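# Lift headset by headband, hold its cable up

## Task

Using the left arm, hold the headset motionless by its headband, with the left gripper commanded fully closed so its fingers pinch the headband and touch nothing else. The headset's lowest point must be at least roughly a hand's length above the table, and no part of it may extend beyond the table edge. Nothing may touch the headset except its own cable, the left fingers on the headband, and optionally the right arm. The right gripper must grip the cable firmly between its fingers, not at the extreme tips or edges, at a point lower than where the cable exits the ear cup. Along the stretch from the ear cup to that grip, the cable must hang well above the table and touch only itself, the headset and the arms. If the right arm were removed, the headset must not drop more than a little. The cable's loose end must not end up dangling below the tabletop, and if that end ever goes far below the tabletop or far past the table edge, whether held or not, the task fails. Once every condition holds, declare completion; apart from the required grip, anything kept in place only by the robot at the end does not count.

## Robot and tools

Robot: two arms, left_arm and right_arm, each with six revolute joints and a two-finger parallel gripper. Bases in the scene frame: left_arm at (+0.042, +0.241, 0) m, quat_wxyz (+0.998, 0, 0, -0.062); right_arm at (-0.040, -0.367, 0) m, quat_wxyz (+0.997, 0, 0, +0.072). Scene frame: origin on the tabletop midway between the arms, +z up, +x out over the table, left_arm on the +y side. The arm names do not correspond to the left or right side of any image. Joint ranges (rad): waist -2.618 to 3.054, shoulder 0.000 to 3.142, elbow 0.000 to 3.142, wrist pitch -1.571 to 1.571, wrist yaw -1.571 to 1.571, wrist roll -2.094 to 2.094. The elbow cannot fully straighten.

Gripper frame: fingers point along the gripper's +z and close along its y. The reported end_effector_position is the point between the finger pads, under 1 cm behind the tips. Full opening is 0.087 m.

Command row (used by both motion tools): exactly 14 numbers, each in [-1, 1], one flat list covering both arms. Order: left_arm dx, dy, dz, rx, ry, rz, opening, then right_arm dx, dy, dz, rx, ry, rz, opening. Send all 14 even when one arm stays still. dx..rz are an offset, not a pose: they are expressed in that gripper's own axes and measured from its pose at the start of the action. A value of 1.0 equals 0.6 m of translation or 180 degrees of rotation; rx, ry, rz form one rotation vector. The opening is absolute, not an offset: +1 fully open, -1 closed.

execute_actions(actions): a list of actions, each a table of up to 15 rows; each row lasts one 1/30 s control step, and a short table repeats its last row to fill 15 steps. Every row in an action is an offset from the same starting pose (for the first action in a call, the last pose reported in this scene), not from the row before. An empty list just returns state and images.

move(target, speed, blocking): target is one 14-number row, offsets taken from the latest reported pose. Each gripper travels in a straight line toward its target; both paths finish together, lasting 0.5 to 10 s (cut off at 10 s). Rotation takes the shorter direction. speed is m/s, 0.002 to 0.5, default 0.25; turning is capped at twice that in rad/s. Openings are sent at the start. Paths ignore obstacles and the other arm, grippers lag and may overshoot speed near full reach. Faster contact or a target set deeper past contact means harder pressing. blocking=false returns after 0.5 s while motion continues; until a result shows the move ended, other moves and action rows are refused, so use wait or stop first. The result adds a "move:" line: ending (done, off_target, moving, held, fault) plus limits; each gripper's distance to its target is given. limits=paced means the sent pose was clipped; limits=held means a check blocked some steps, after which the arm may jump faster than speed.

wait(seconds): 0 to 10 s, arms keep their last command; returns early if a running move ends. stop(): brakes a running move (needs braking room; fingers keep moving). zoom_image(camera, region): region [x0, y0, x1, y1] in pixels, at most 504 by 504, from cam_head_left, cam_head_right, cam_high, cam_low, cam_left_wrist or cam_right_wrist. read_manual(section): only "licences"; no motion. finished_scene(scene): pass the current scene number to end it; irreversible, so call only when the goal holds and is stable. Answering without a tool call also ends things.

Controller behaviour: each step the commanded pose is clipped to within 70 mm and 16 degrees of the measured pose, then solved by damped IK with position taking priority over orientation. Large offsets may need several actions; after an action the arm only continues to its last clipped pose, so command the remainder next. Joint friction may leave the gripper up to about 31 mm short, and smaller commands may do nothing. For an arm that must stay put, send the offset back to its desired pose in a reply's first call and zeros afterward, always with its correct opening.

Gripping: grip_measured uses the same scale as the commanded opening; the last Joint positions value is the opening in metres. Readings may be off by about 1 mm per gripper. To hold something, command about 0.02 below grip_measured (less for a lighter hold); here the left gripper must be commanded fully closed (-1). Finger force is about 20 N per pad; closing fast squeezes harder and can bounce open.

Results: state line `left_arm: …` | `right_arm: …` gives position (m) and quat_wxyz per gripper; printed positions grow less accurate at long reach. "Hand target" lines show where the controller is driving each gripper. "pose unreachable" means the clearance check altered or blocked that arm's command. Camera calibration lines (K, distortion, T_world_to_cam) are listed; a result mentions cameras whose numbers changed.

Heat: holding loads warms motors. MOTOR HOT warns from 75 °C; at 90 °C that arm halts for 10 s; at 100 °C the arm goes limp and drops. These appear as OVER-TEMPERATURE FAULT lines. Keep holds brief and avoid straining.

Avoid: arms colliding or pressing on each other (can end the scene), knocking anything off the table, dropping the headset, letting the cable end fall below the tabletop or beyond the edge, slams and hard pushes. Occasional brief tugs on held parts or nudges to loose objects may occur. Smooth, low-effort, quick motion is preferred.

Each tool is called after ">>>" as name(argument=value, ...) on one line, values as JSON.

## Session

>>> execute_actions(actions=[])

Scene clock: 0.00 s.
left_arm: end_effector_position=(+0.4990, +0.4046, +0.2873) grip_measured=+0.980 end_effector_quat_wxyz=(-0.394, +0.665, -0.592, +0.228) | right_arm: end_effector_position=(+0.2679, -0.0173, +0.1393) grip_measured=+0.993 end_effector_quat_wxyz=(+0.687, +0.044, +0.720, +0.083)
Joint positions: left_arm=[ 0.594  1.678  1.696 -0.65   0.124 -1.278  0.087] | right_arm=[1.04  1.875 0.892 0.886 1.123 0.268 0.087]
Joint velocities: left_arm=[-0.032 -0.022 -0.012 -0.007 -0.037  0.037  0.001] | right_arm=[ 0.007  0.012 -0.007 -0.037 -0.022 -0.051 -0.001]
Hand target (left_arm): +0.499, +0.405, +0.287; -0.394, +0.665, -0.592, +0.228
Hand target (right_arm): +0.268, -0.017, +0.139; +0.687, +0.044, +0.720, +0.083
camera_calibration (this result's frames):
cam_left_wrist: T_world_to_cam=[[0.600824, -0.00080831, 0.799381, -0.525174], [-0.466615, -0.812309, 0.349893, 0.47624], [0.649061, -0.583227, -0.488432, 0.193779], [0, 0, 0, 1]] pos_world=[0.411984, 0.499447, 0.347829]
cam_right_wrist: T_world_to_cam=[[0.0724052, -0.980153, -0.18455, -0.0137046], [-0.785851, 0.0578765, -0.615702, 0.320997], [0.614163, 0.189608, -0.766063, 0.086745], [0, 0, 0, 1]] pos_world=[0.199972, -0.0484584, 0.261561]

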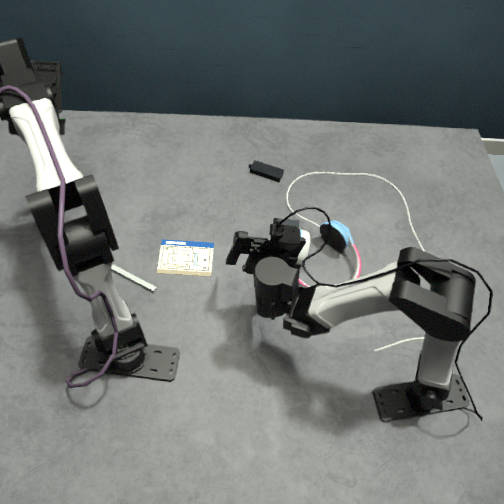

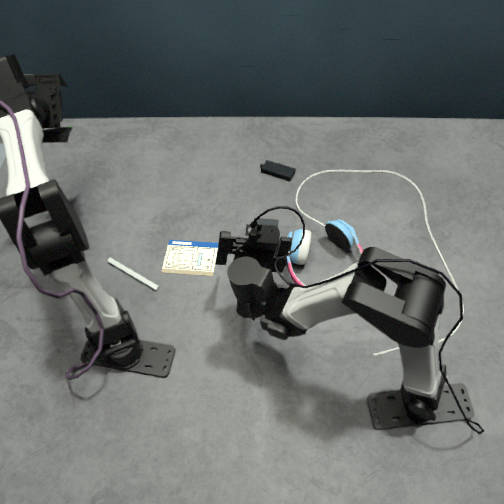

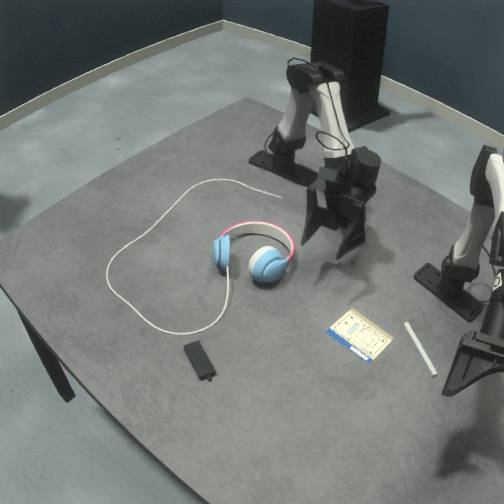

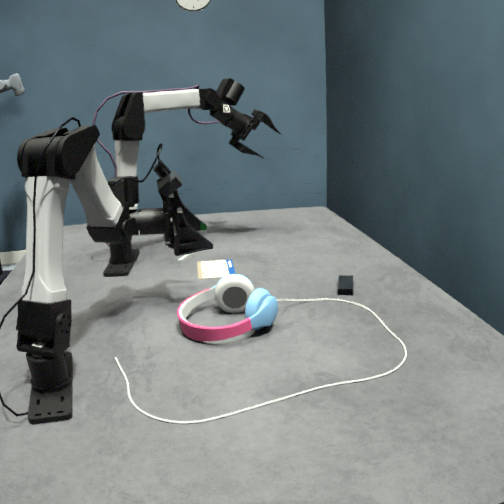

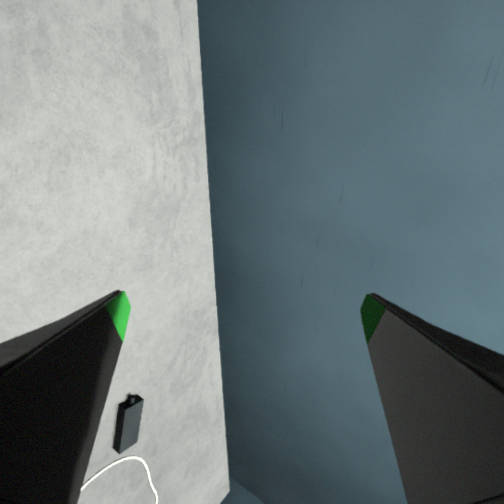

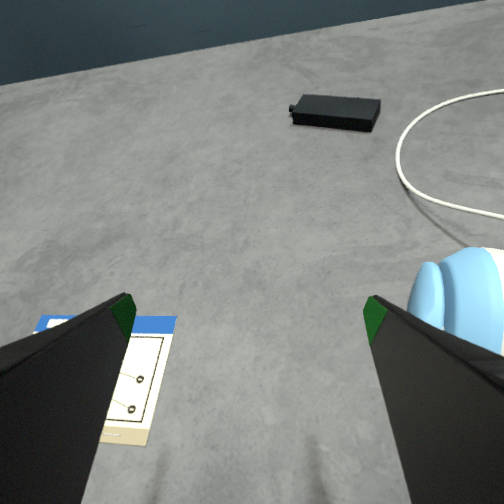

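>>> move(target=[0.895,0.483,-0.515,-0.114,-0.426,-0.86,1,-0.25,-0.55,0,0,0,0,1])

Scene clock: 7.03 s.
left_arm: end_effector_position=(+0.1948, -0.1789, +0.1458) grip_measured=+0.980 end_effector_quat_wxyz=(-0.262, +0.645, -0.292, +0.656) | right_arm: end_effector_position=(+0.2912, -0.3699, +0.2142) grip_measured=+0.993 end_effector_quat_wxyz=(+0.685, +0.050, +0.721, +0.088)
Joint positions: left_arm=[-1.504  2.252  0.958  1.543 -1.582 -2.088  0.087] | right_arm=[-0.276  0.802  0.416  0.339 -0.189  0.188  0.087]
Joint velocities: left_arm=[-0.007  0.017  0.002 -0.007 -0.007 -0.007  0.   ] | right_arm=[-0.012  0.002  0.002 -0.007  0.051 -0.037  0.   ]
Hand target (left_arm): +0.191, -0.184, +0.144; -0.254, +0.647, -0.288, +0.658
Hand target (right_arm): +0.290, -0.371, +0.219; +0.685, +0.048, +0.722, +0.087
Off the commanded pose (left_arm): 0.013 m, 151 deg; orientation clipped at the last step of the last action.
Off the commanded pose (right_arm): 0.014 m, 1 deg.
joint sent to its limit (left arm) — the command would take joint 4 (wrist pitch) past its upper limit, joint 5 (wrist yaw) past its lower limit and joint 6 (wrist roll) past its lower limit, so those joints were sent only as far as their limits.
move: off_target (left_arm, right_arm); limits=paced
camera_calibration (this result's frames):
cam_left_wrist: T_world_to_cam=[[0.0281111, 0.701906, 0.711715, 0.0203273], [-0.788727, -0.421835, 0.447174, 0.0282145], [0.6141, -0.573919, 0.541754, -0.15995], [0, 0, 0, 1]] pos_world=[0.119907, -0.0941643, 0.0595695]
cam_right_wrist: T_world_to_cam=[[0.068981, -0.977271, -0.200455, -0.341735], [-0.788843, 0.0695729, -0.610644, 0.409876], [0.610711, 0.200251, -0.766115, 0.20162], [0, 0, 0, 1]] pos_world=[0.22377, -0.402859, 0.33625]

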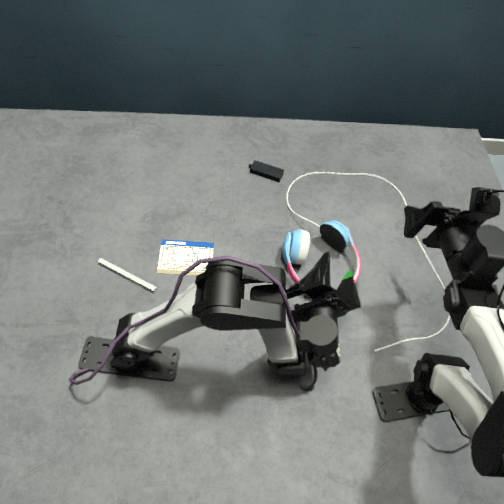

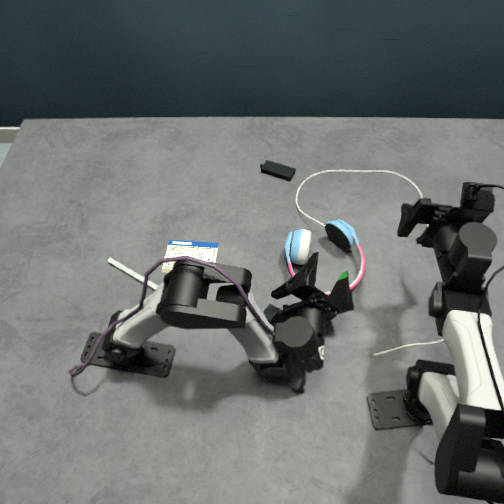

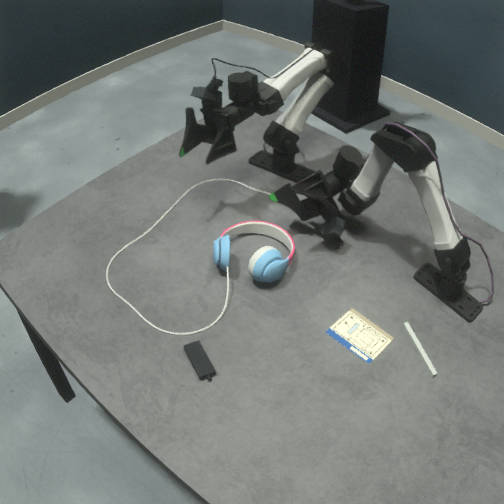

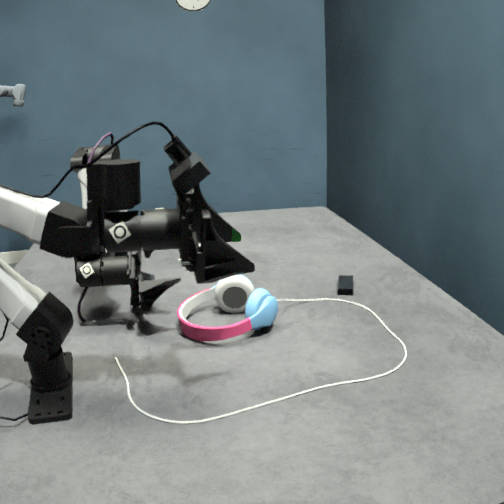

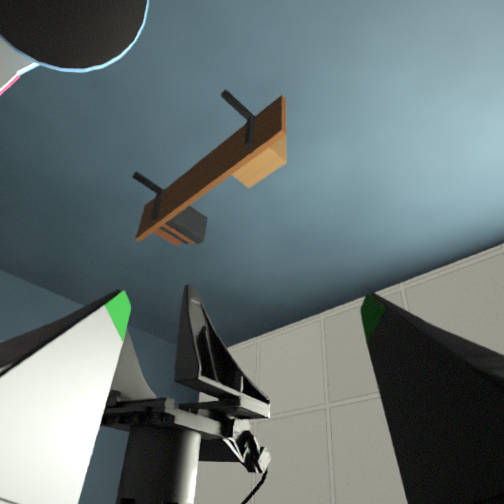

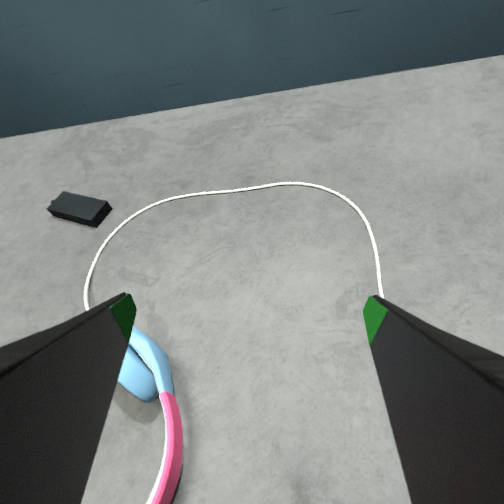

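>>> move(target=[0.17,-0.18,0,0,0,0.75,1,0,0,0,0,0,0,1])

Scene clock: 12.53 s.
left_arm: end_effector_position=(+0.1951, -0.1678, +0.2957) grip_measured=+0.980 end_effector_quat_wxyz=(+0.707, +0.018, +0.707, -0.014) | right_arm: end_effector_position=(+0.2911, -0.3696, +0.2142) grip_measured=+0.993 end_effector_quat_wxyz=(+0.685, +0.050, +0.722, +0.088)
Joint positions: left_arm=[-1.504  1.791  1.424  0.34  -1.582 -0.02   0.087] | right_arm=[-0.276  0.802  0.416  0.339 -0.191  0.188  0.087]
Joint velocities: left_arm=[ 0.007  0.007 -0.012 -0.037  0.007  0.022 -0.001] | right_arm=[-0.017 -0.002 -0.007 -0.037 -0.007  0.051  0.   ]
Hand target (left_arm): +0.194, -0.172, +0.295; +0.707, +0.023, +0.707, -0.009
Hand target (right_arm): +0.291, -0.370, +0.214; +0.685, +0.050, +0.721, +0.088
Off the commanded pose (left_arm): 0.010 m, 1 deg.
Off the commanded pose (right_arm): 0.000 m, 0 deg.
move: done
camera_calibration (this result's frames):
cam_left_wrist: T_world_to_cam=[[-0.0512097, -0.998668, 0.00626804, -0.155408], [-0.768849, 0.0354179, -0.638449, 0.359911], [0.637376, -0.0375139, -0.769639, 0.238303], [0, 0, 0, 1]] pos_world=[0.11687, -0.159009, 0.414166]
cam_right_wrist: T_world_to_cam=[[0.0704724, -0.977151, -0.200524, -0.341847], [-0.788943, 0.0684138, -0.610646, 0.409439], [0.610412, 0.201236, -0.766095, 0.202033], [0, 0, 0, 1]] pos_world=[0.223791, -0.402703, 0.33625]

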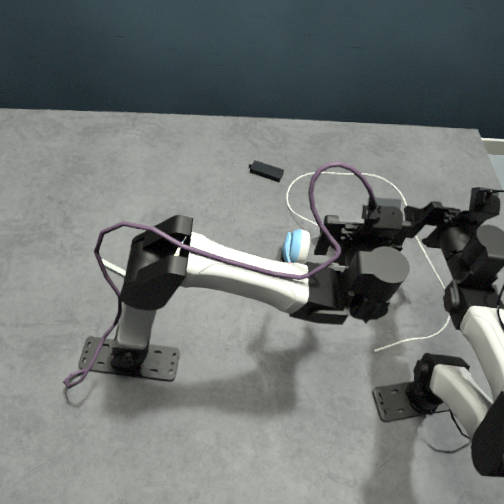

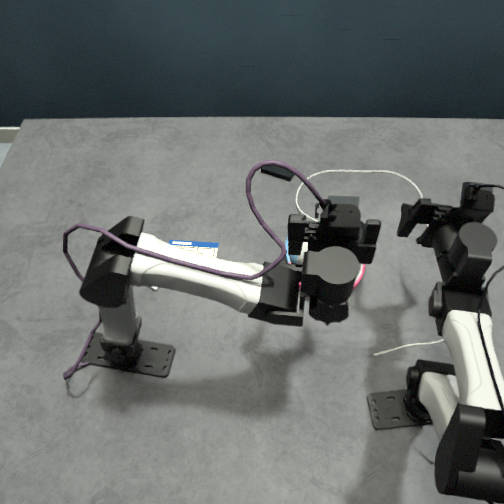

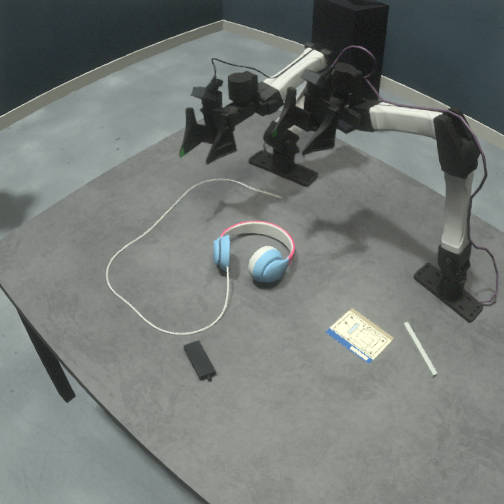

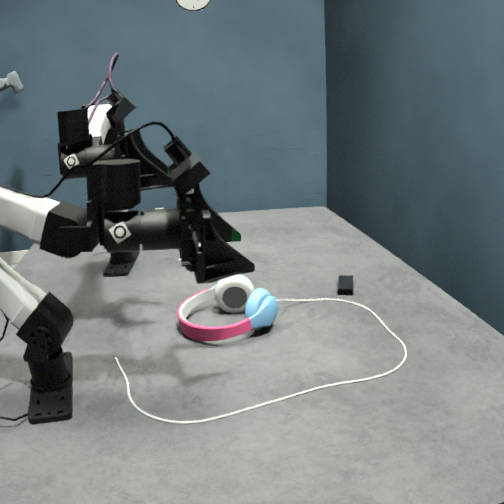

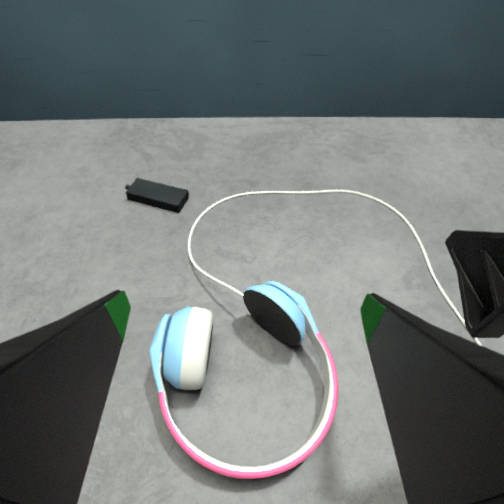

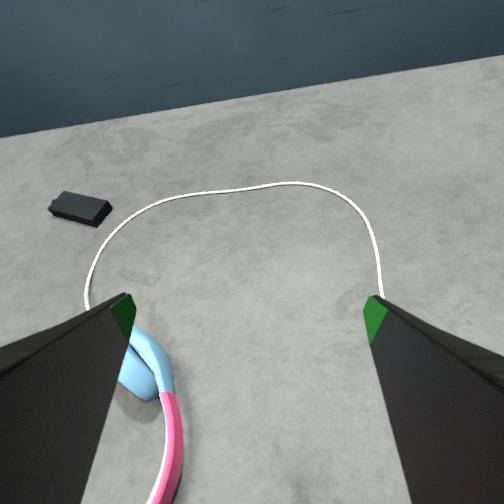

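>>> move(target=[0.29,0,0,0.385,0.385,0.385,1,0,0,0,0,0,0,1])

Scene clock: 17.23 s.
left_arm: end_effector_position=(+0.2005, -0.1646, +0.1463) grip_measured=+0.980 end_effector_quat_wxyz=(+0.071, +0.711, +0.699, -0.016) | right_arm: end_effector_position=(+0.2900, -0.3793, +0.2069) grip_measured=+0.993 end_effector_quat_wxyz=(+0.676, +0.067, +0.730, +0.070)
Joint positions: left_arm=[-1.121  2.353  2.509 -1.586 -0.033  0.345  0.087] | right_arm=[-0.284  0.802  0.416  0.31  -0.151  0.182  0.087]
Joint velocities: left_arm=[ 0.002  0.002 -0.017 -0.007 -0.007 -0.007 -0.   ] | right_arm=[-0.007 -0.007 -0.007 -0.022  0.037 -0.066 -0.   ]
Hand target (left_arm): +0.195, -0.168, +0.124; +0.042, +0.729, +0.683, -0.015
Hand target (right_arm): +0.291, -0.370, +0.214; +0.685, +0.049, +0.722, +0.088
Off the commanded pose (left_arm): 0.025 m, 9 deg.
Off the commanded pose (right_arm): 0.012 m, 3 deg.
joint sent to its limit (left arm) — the command would take joint 4 (wrist pitch) past its lower limit, so that joint was sent only as far as its limit.
move: off_target (left_arm, right_arm)
camera_calibration (this result's frames):
cam_left_wrist: T_world_to_cam=[[-0.997457, -0.000675119, -0.071271, 0.214257], [-0.049365, 0.727826, 0.683983, 0.0448116], [0.0514111, 0.685761, -0.726008, 0.350168], [0, 0, 0, 1]] pos_world=[0.197922, -0.272602, 0.238845]
cam_right_wrist: T_world_to_cam=[[0.0180132, -0.980086, -0.197753, -0.339207], [-0.802356, 0.103843, -0.587742, 0.417359], [0.596574, 0.169256, -0.784508, 0.194814], [0, 0, 0, 1]] pos_world=[0.22476, -0.408765, 0.331054]

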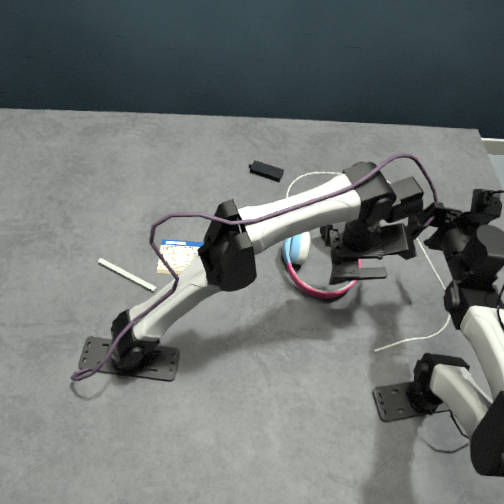

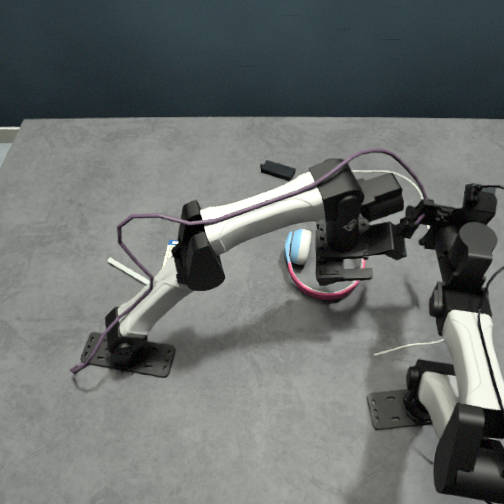

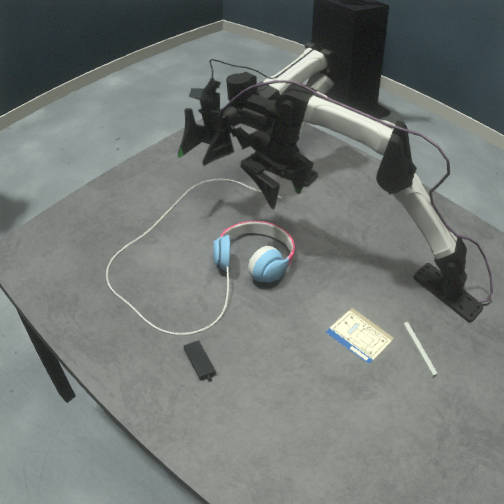

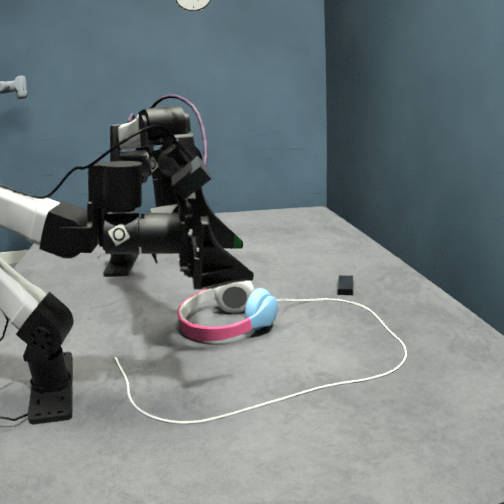

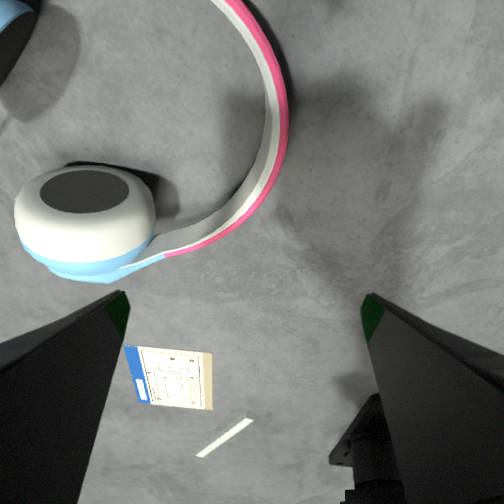

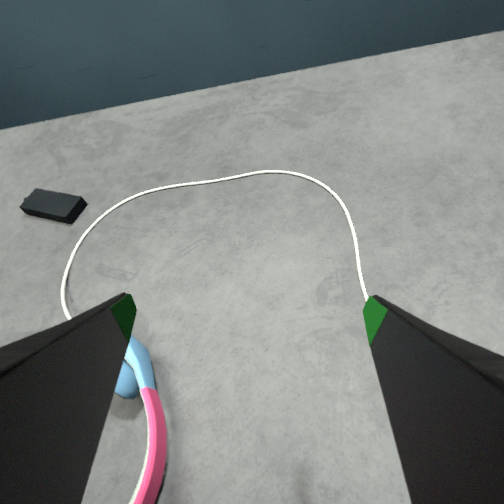

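>>> move(target=[0,-0.025,0.225,0,0,0,1,0,-0.1,0,0,0,0,1], speed=0.12)

Scene clock: 19.03 s.
left_arm: end_effector_position=(+0.2005, -0.1863, +0.0237) grip_measured=+0.980 end_effector_quat_wxyz=(+0.081, +0.708, +0.701, -0.022) | right_arm: end_effector_position=(+0.2887, -0.4358, +0.2051) grip_measured=+0.993 end_effector_quat_wxyz=(+0.685, +0.065, +0.723, +0.069)
Joint positions: left_arm=[-1.135  2.336  1.984 -1.055 -0.034  0.326  0.087] | right_arm=[-0.61   0.898  0.416  0.423 -0.476  0.163  0.087]
Joint velocities: left_arm=[ 0.017  0.012 -0.002  0.037 -0.051 -0.037 -0.001] | right_arm=[ 0.012  0.007 -0.022 -0.022  0.066  0.022 -0.001]
Hand target (left_arm): +0.195, -0.183, +0.012; +0.071, +0.711, +0.700, -0.015
Hand target (right_arm): +0.289, -0.438, +0.195; +0.677, +0.068, +0.730, +0.071
Off the commanded pose (left_arm): 0.014 m, 1 deg.
Off the commanded pose (right_arm): 0.010 m, 1 deg.
move: off_target (left_arm)
camera_calibration (this result's frames):
cam_left_wrist: T_world_to_cam=[[-0.997048, -0.00718155, -0.076445, 0.204415], [-0.0564955, 0.742853, 0.667066, 0.149104], [0.0519969, 0.669416, -0.741066, 0.273169], [0, 0, 0, 1]] pos_world=[0.198032, -0.292158, 0.118601]
cam_right_wrist: T_world_to_cam=[[0.0211222, -0.980747, -0.194139, -0.396781], [-0.788538, 0.103033, -0.606294, 0.420505], [0.614623, 0.165892, -0.77118, 0.194309], [0, 0, 0, 1]] pos_world=[0.220538, -0.464702, 0.327766]

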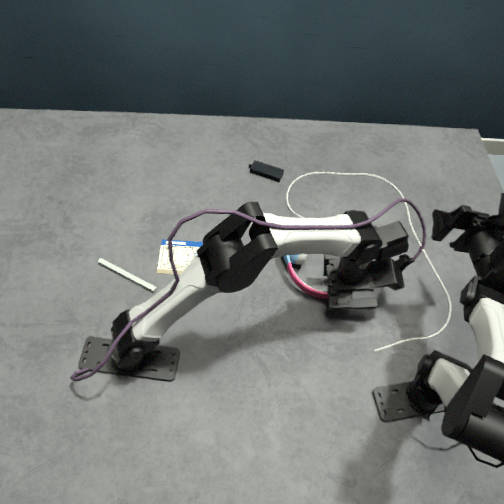

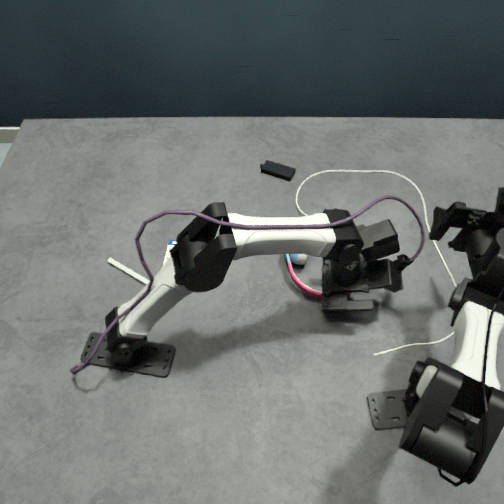

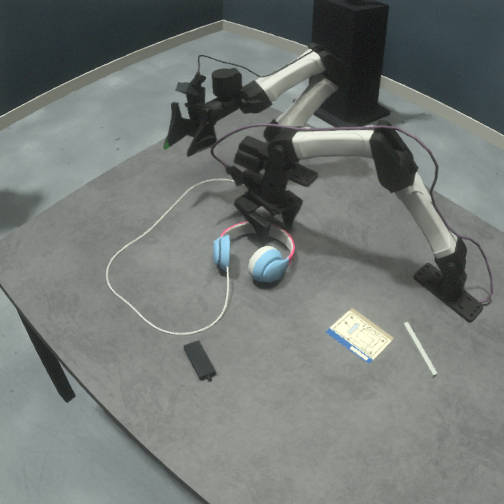

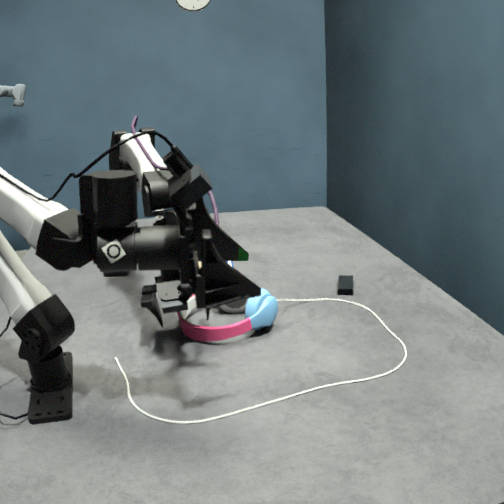

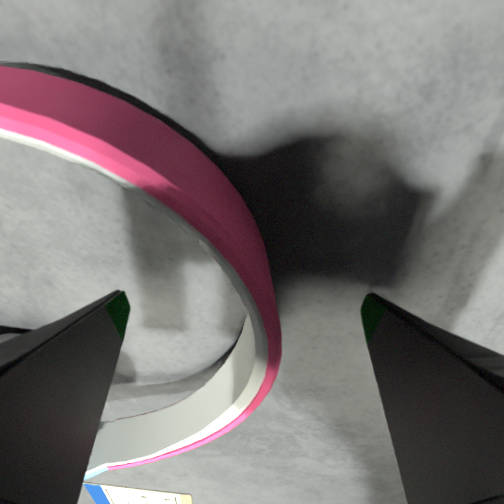

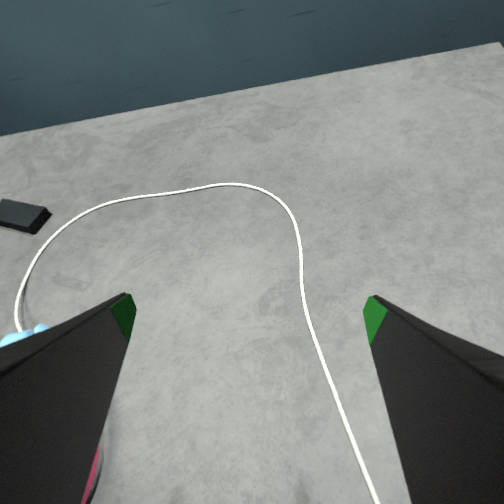

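>>> move(target=[0.03,0,0.03,0,0,0,1,0,0,0,0,0,0,1], speed=0.08)

>>> move(target=[0,0,0,0,0,0,-1,0,0,0,0,0,0,1])

>>> move(target=[0.17,0.13,-0.72,0.385,-0.385,-0.385,-1,0,0,0,0,0,0,1], speed=0.2)

Scene clock: 19.87 s.
left_arm: end_effector_position=(+0.1990, -0.1801, +0.0123) grip_measured=+0.980 end_effector_quat_wxyz=(+0.089, +0.709, +0.699, -0.028) | right_arm: end_effector_position=(+0.2887, -0.4357, +0.2052) grip_measured=+0.993 end_effector_quat_wxyz=(+0.685, +0.065, +0.722, +0.069)
Joint positions: left_arm=[-1.133  2.292  1.863 -0.958 -0.03   0.331  0.087] | right_arm=[-0.61   0.898  0.416  0.423 -0.476  0.163  0.087]
Joint velocities: left_arm=[ 0.017  0.007 -0.012  0.037 -0.007 -0.022 -0.001] | right_arm=[-0.012 -0.027 -0.012 -0.007 -0.081  0.051  0.   ]
Hand target (left_arm): +0.202, -0.171, +0.003; +0.080, +0.709, +0.701, -0.022
Hand target (right_arm): +0.289, -0.436, +0.205; +0.685, +0.065, +0.723, +0.069
Off the commanded pose (left_arm): 0.013 m, 1 deg.
Off the commanded pose (right_arm): 0.000 m, 0 deg.
move: off_target (left_arm)
camera_calibration (this result's frames):
cam_left_wrist: T_world_to_cam=[[-0.996859, -0.00537729, -0.0790196, 0.20238], [-0.0557445, 0.75637, 0.651765, 0.154513], [0.0562633, 0.654122, -0.754293, 0.257288], [0, 0, 0, 1]] pos_world=[0.195881, -0.284079, 0.109356]
cam_right_wrist: T_world_to_cam=[[0.0219392, -0.980756, -0.194002, -0.39691], [-0.788397, 0.102353, -0.606592, 0.42028], [0.614775, 0.166259, -0.770979, 0.194425], [0, 0, 0, 1]] pos_world=[0.220528, -0.464614, 0.327834]

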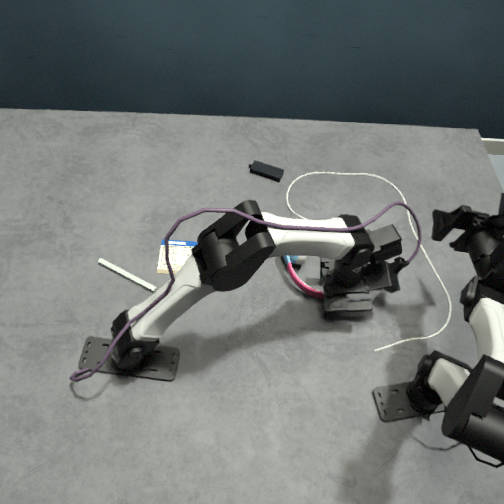

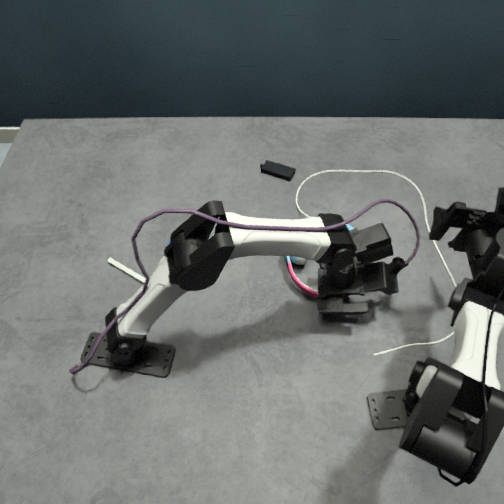

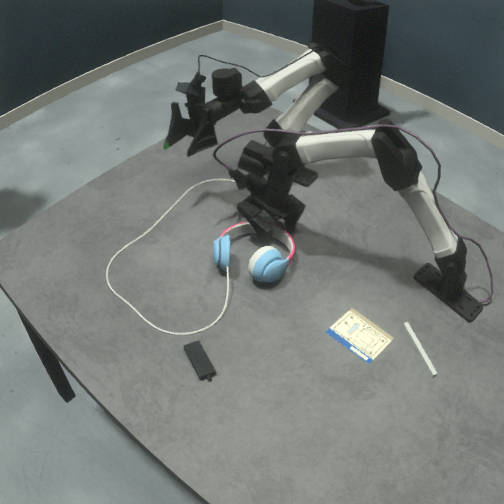

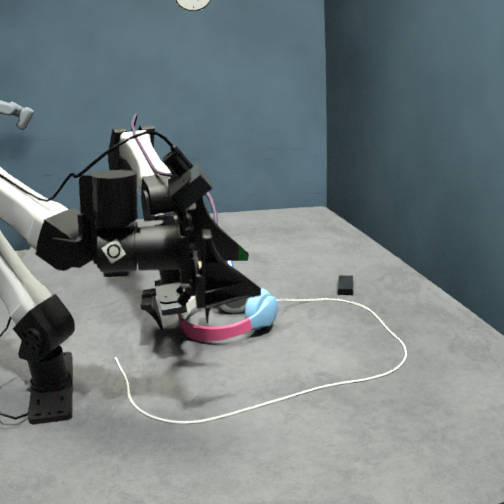

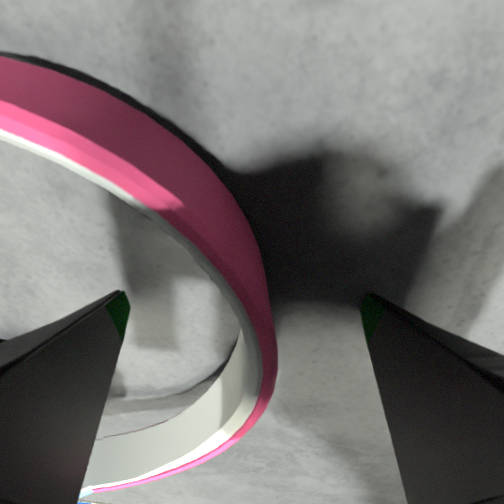

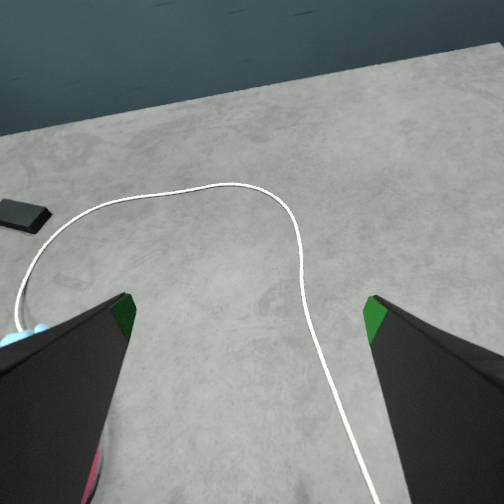

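Scene clock: 20.37 s.
left_arm: end_effector_position=(+0.2001, -0.1794, +0.0125) grip_measured=-0.811 end_effector_quat_wxyz=(+0.090, +0.708, +0.700, -0.024) | right_arm: end_effector_position=(+0.2887, -0.4357, +0.2052) grip_measured=+0.993 end_effector_quat_wxyz=(+0.685, +0.065, +0.722, +0.069)
Joint positions: left_arm=[-1.133  2.292  1.863 -0.959 -0.037  0.329  0.008] | right_arm=[-0.61   0.898  0.416  0.423 -0.476  0.163  0.087]
Joint velocities: left_arm=[-0.002 -0.007  0.007 -0.007  0.051  0.007  0.002] | right_arm=[ 0.002 -0.017 -0.017 -0.007  0.037 -0.007 -0.001]
Hand target (left_arm): +0.199, -0.180, +0.012; +0.089, +0.709, +0.699, -0.028
Hand target (right_arm): +0.289, -0.436, +0.205; +0.685, +0.065, +0.722, +0.069
Off the commanded pose (left_arm): 0.001 m, 0 deg.
Off the commanded pose (right_arm): 0.000 m, 0 deg.
move: done
camera_calibration (this result's frames):
cam_left_wrist: T_world_to_cam=[[-0.996304, -0.00836583, -0.0854884, 0.202917], [-0.062434, 0.754061, 0.65383, 0.154848], [0.0589936, 0.656751, -0.751797, 0.256753], [0, 0, 0, 1]] pos_world=[0.196688, -0.28369, 0.109128]
cam_right_wrist: T_world_to_cam=[[0.0219392, -0.980756, -0.194002, -0.39691], [-0.788397, 0.102353, -0.606592, 0.42028], [0.614775, 0.166259, -0.770979, 0.194425], [0, 0, 0, 1]] pos_world=[0.220528, -0.464614, 0.327834]

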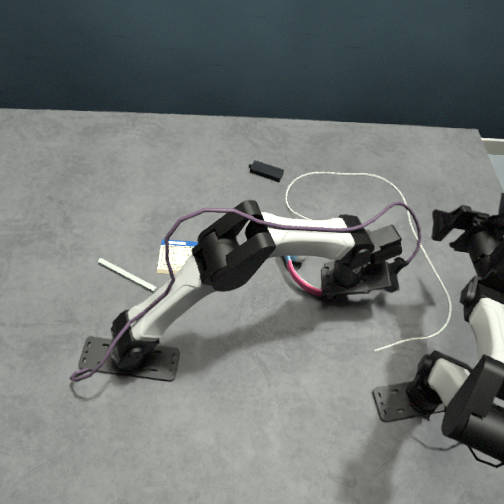

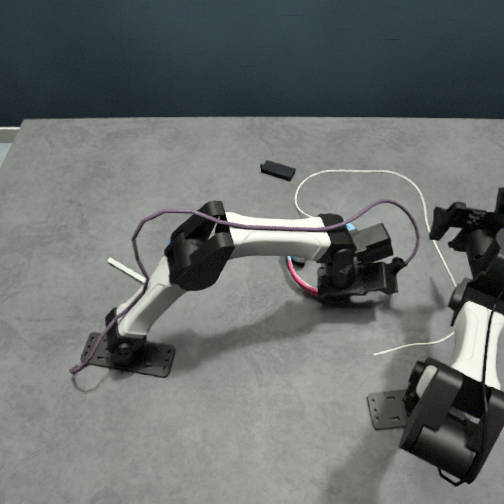

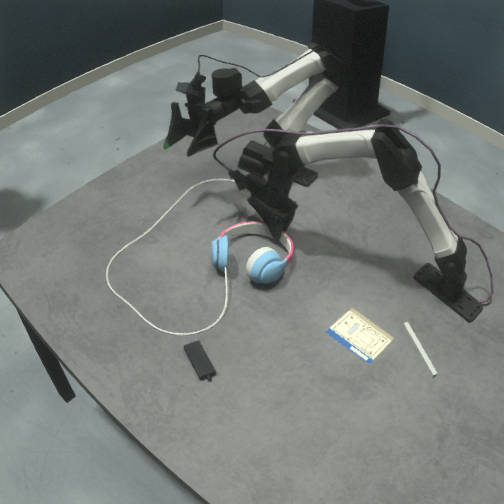

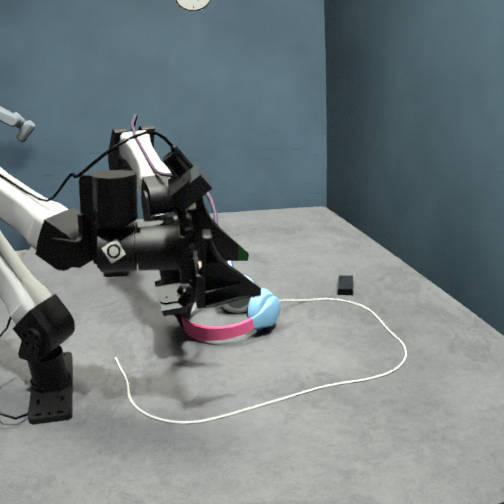

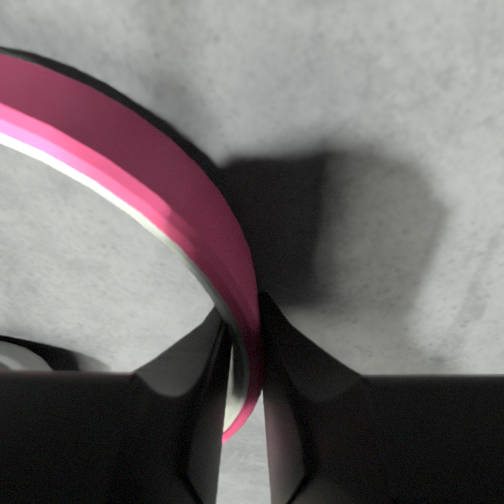

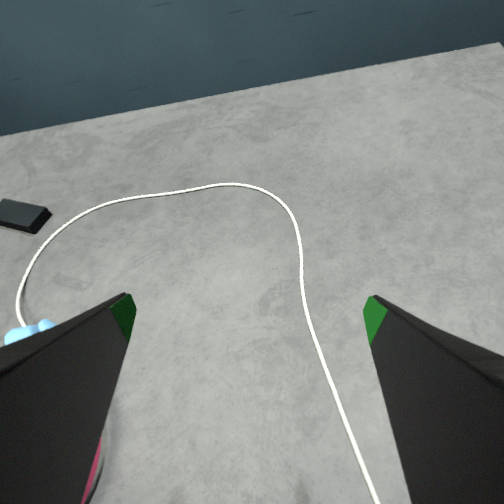

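Scene clock: 27.00 s.
left_arm: end_effector_position=(+0.2362, -0.0035, +0.4249) grip_measured=-0.818 end_effector_quat_wxyz=(-0.021, -0.035, -0.642, +0.765) | right_arm: end_effector_position=(+0.2887, -0.4357, +0.2052) grip_measured=+0.993 end_effector_quat_wxyz=(+0.685, +0.065, +0.722, +0.069)
Joint positions: left_arm=[-0.169  1.251  0.982  0.857  1.255 -2.055  0.008] | right_arm=[-0.61   0.898  0.416  0.423 -0.476  0.163  0.087]
Joint velocities: left_arm=[-0.002 -0.012 -0.002  0.051 -0.051 -0.037  0.001] | right_arm=[-0.012  0.002  0.012 -0.037 -0.022 -0.125  0.001]
Hand target (left_arm): +0.246, -0.005, +0.422; -0.024, -0.019, -0.636, +0.771
Hand target (right_arm): +0.289, -0.436, +0.205; +0.685, +0.065, +0.722, +0.069
Off the commanded pose (left_arm): 0.008 m, 1 deg.
Off the commanded pose (right_arm): 0.000 m, 0 deg.
move: done
camera_calibration (this result's frames):
cam_left_wrist: T_world_to_cam=[[-0.0633955, 0.179652, 0.981685, -0.397507], [-0.616029, 0.766854, -0.180119, 0.239914], [-0.785168, -0.616165, 0.0620559, 0.298296], [0, 0, 0, 1]] pos_world=[0.356806, 0.0712339, 0.414929]
cam_right_wrist: T_world_to_cam=[[0.0219392, -0.980756, -0.194002, -0.39691], [-0.788397, 0.102353, -0.606592, 0.42028], [0.614775, 0.166259, -0.770979, 0.194425], [0, 0, 0, 1]] pos_world=[0.220528, -0.464614, 0.327834]

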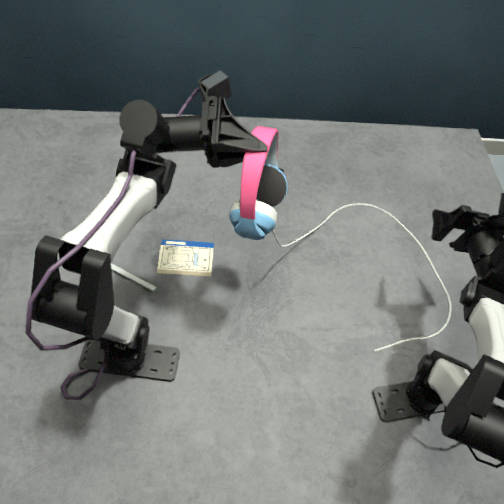

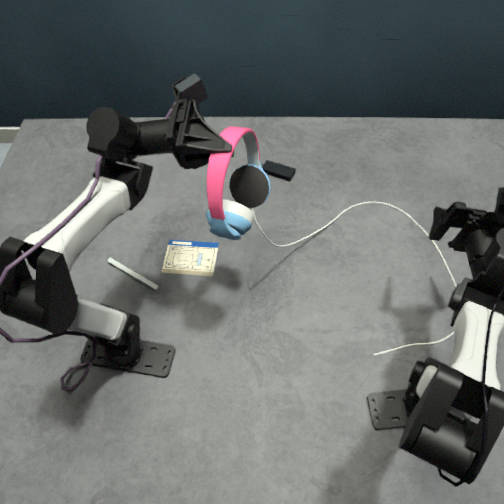

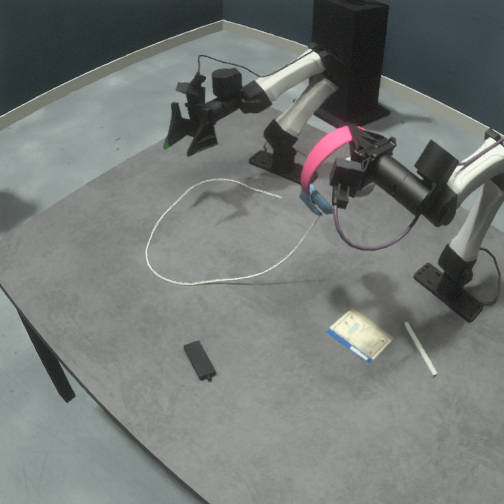

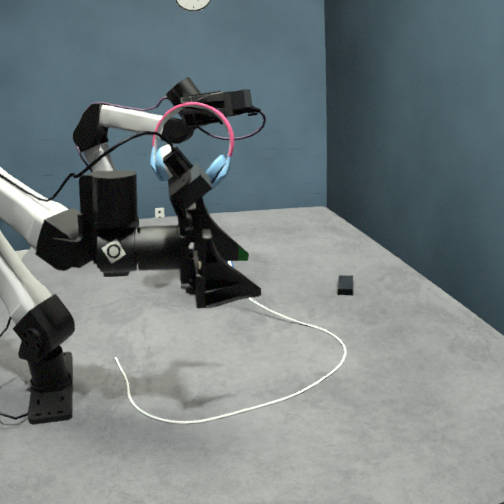

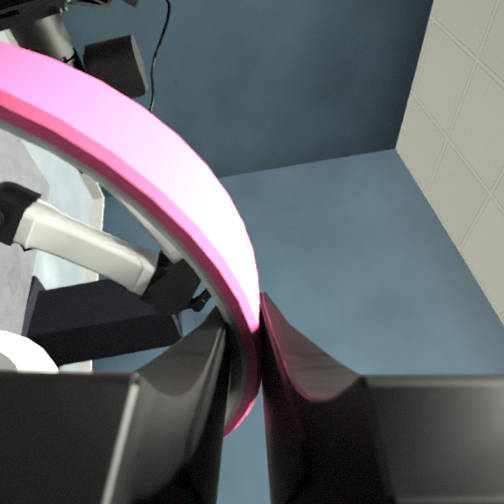

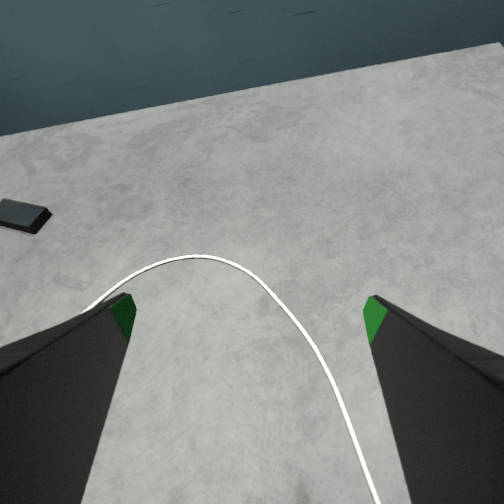

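>>> move(target=[0,0,0,0,0,0,-1,0.23,0.49,0,-0.5,0,0,1])

Scene clock: 30.70 s.
left_arm: end_effector_position=(+0.2340, -0.0032, +0.4220) grip_measured=-0.818 end_effector_quat_wxyz=(-0.012, -0.038, -0.647, +0.761) | right_arm: end_effector_position=(+0.2834, -0.1231, +0.1325) grip_measured=+0.993 end_effector_quat_wxyz=(+0.517, -0.456, +0.506, +0.518)
Joint positions: left_arm=[-0.169  1.251  0.982  0.846  1.275 -2.053  0.008] | right_arm=[ 0.062  1.968  0.699  1.548 -1.305  0.323  0.087]
Joint velocities: left_arm=[-0.012 -0.002 -0.012  0.022 -0.051  0.037 -0.001] | right_arm=[-0.017 -0.007 -0.007 -0.022 -0.007 -0.022  0.   ]
Hand target (left_arm): +0.236, -0.003, +0.425; -0.021, -0.035, -0.642, +0.765
Hand target (right_arm): +0.284, -0.120, +0.128; +0.514, -0.464, +0.499, +0.521
Off the commanded pose (left_arm): 0.004 m, 1 deg.
Off the commanded pose (right_arm): 0.008 m, 7 deg.
joint sent to its limit (right arm) — the command would take joint 4 (wrist pitch) past its upper limit, so that joint was sent only as far as its limit.
move: off_target (right_arm)
camera_calibration (this result's frames):
cam_left_wrist: T_world_to_cam=[[-0.0547732, 0.166881, 0.984454, -0.39812], [-0.604283, 0.779342, -0.165733, 0.22903], [-0.794885, -0.603967, 0.0581565, 0.300857], [0, 0, 0, 1]] pos_world=[0.355739, 0.069654, 0.412392]
cam_right_wrist: T_world_to_cam=[[0.998119, -0.0248739, -0.0560304, -0.281612], [-0.0573104, -0.703078, -0.708799, 0.0472439], [-0.0217631, 0.710677, -0.703181, 0.328073], [0, 0, 0, 1]] pos_world=[0.29093, -0.206943, 0.248402]

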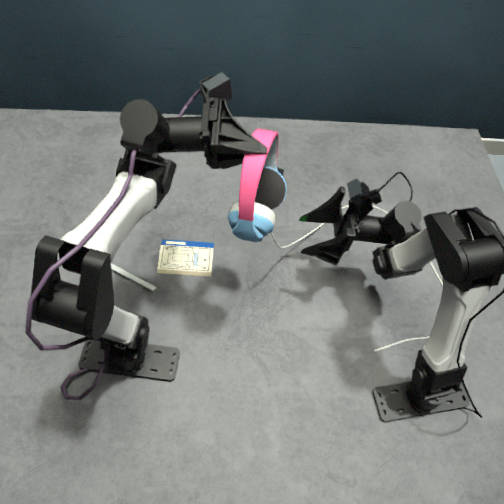

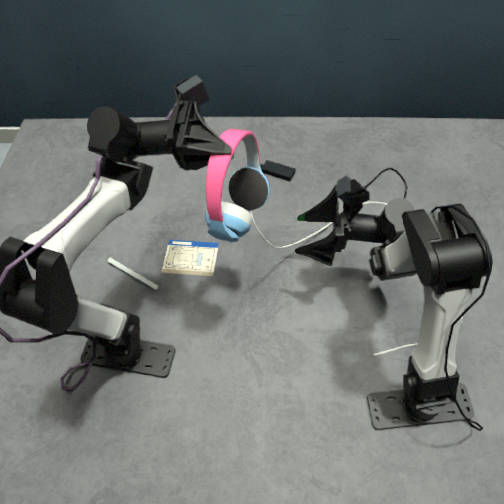

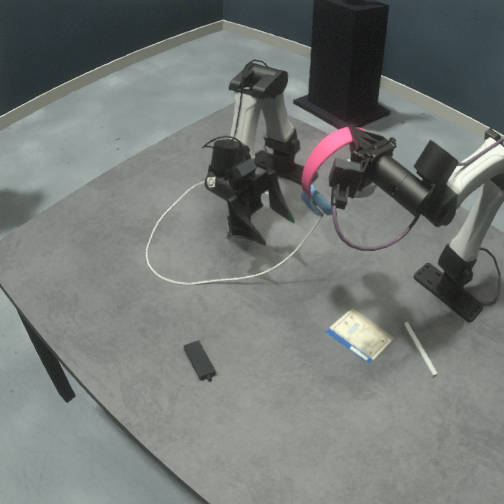

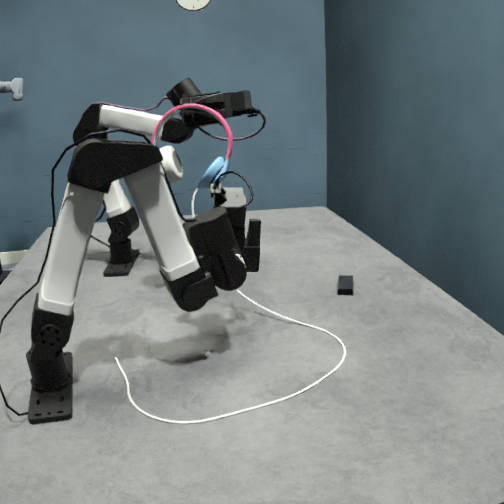

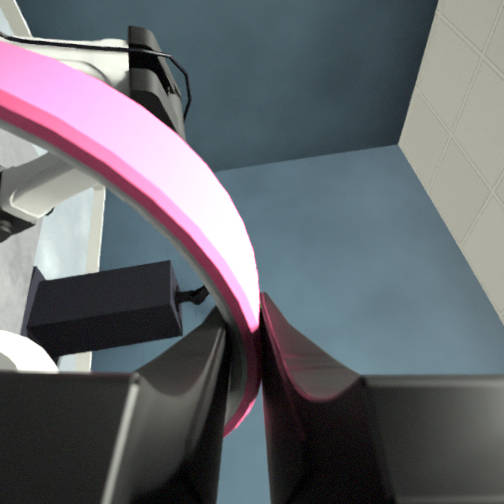

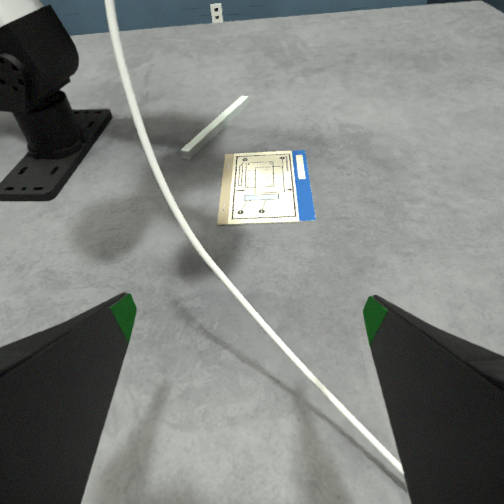

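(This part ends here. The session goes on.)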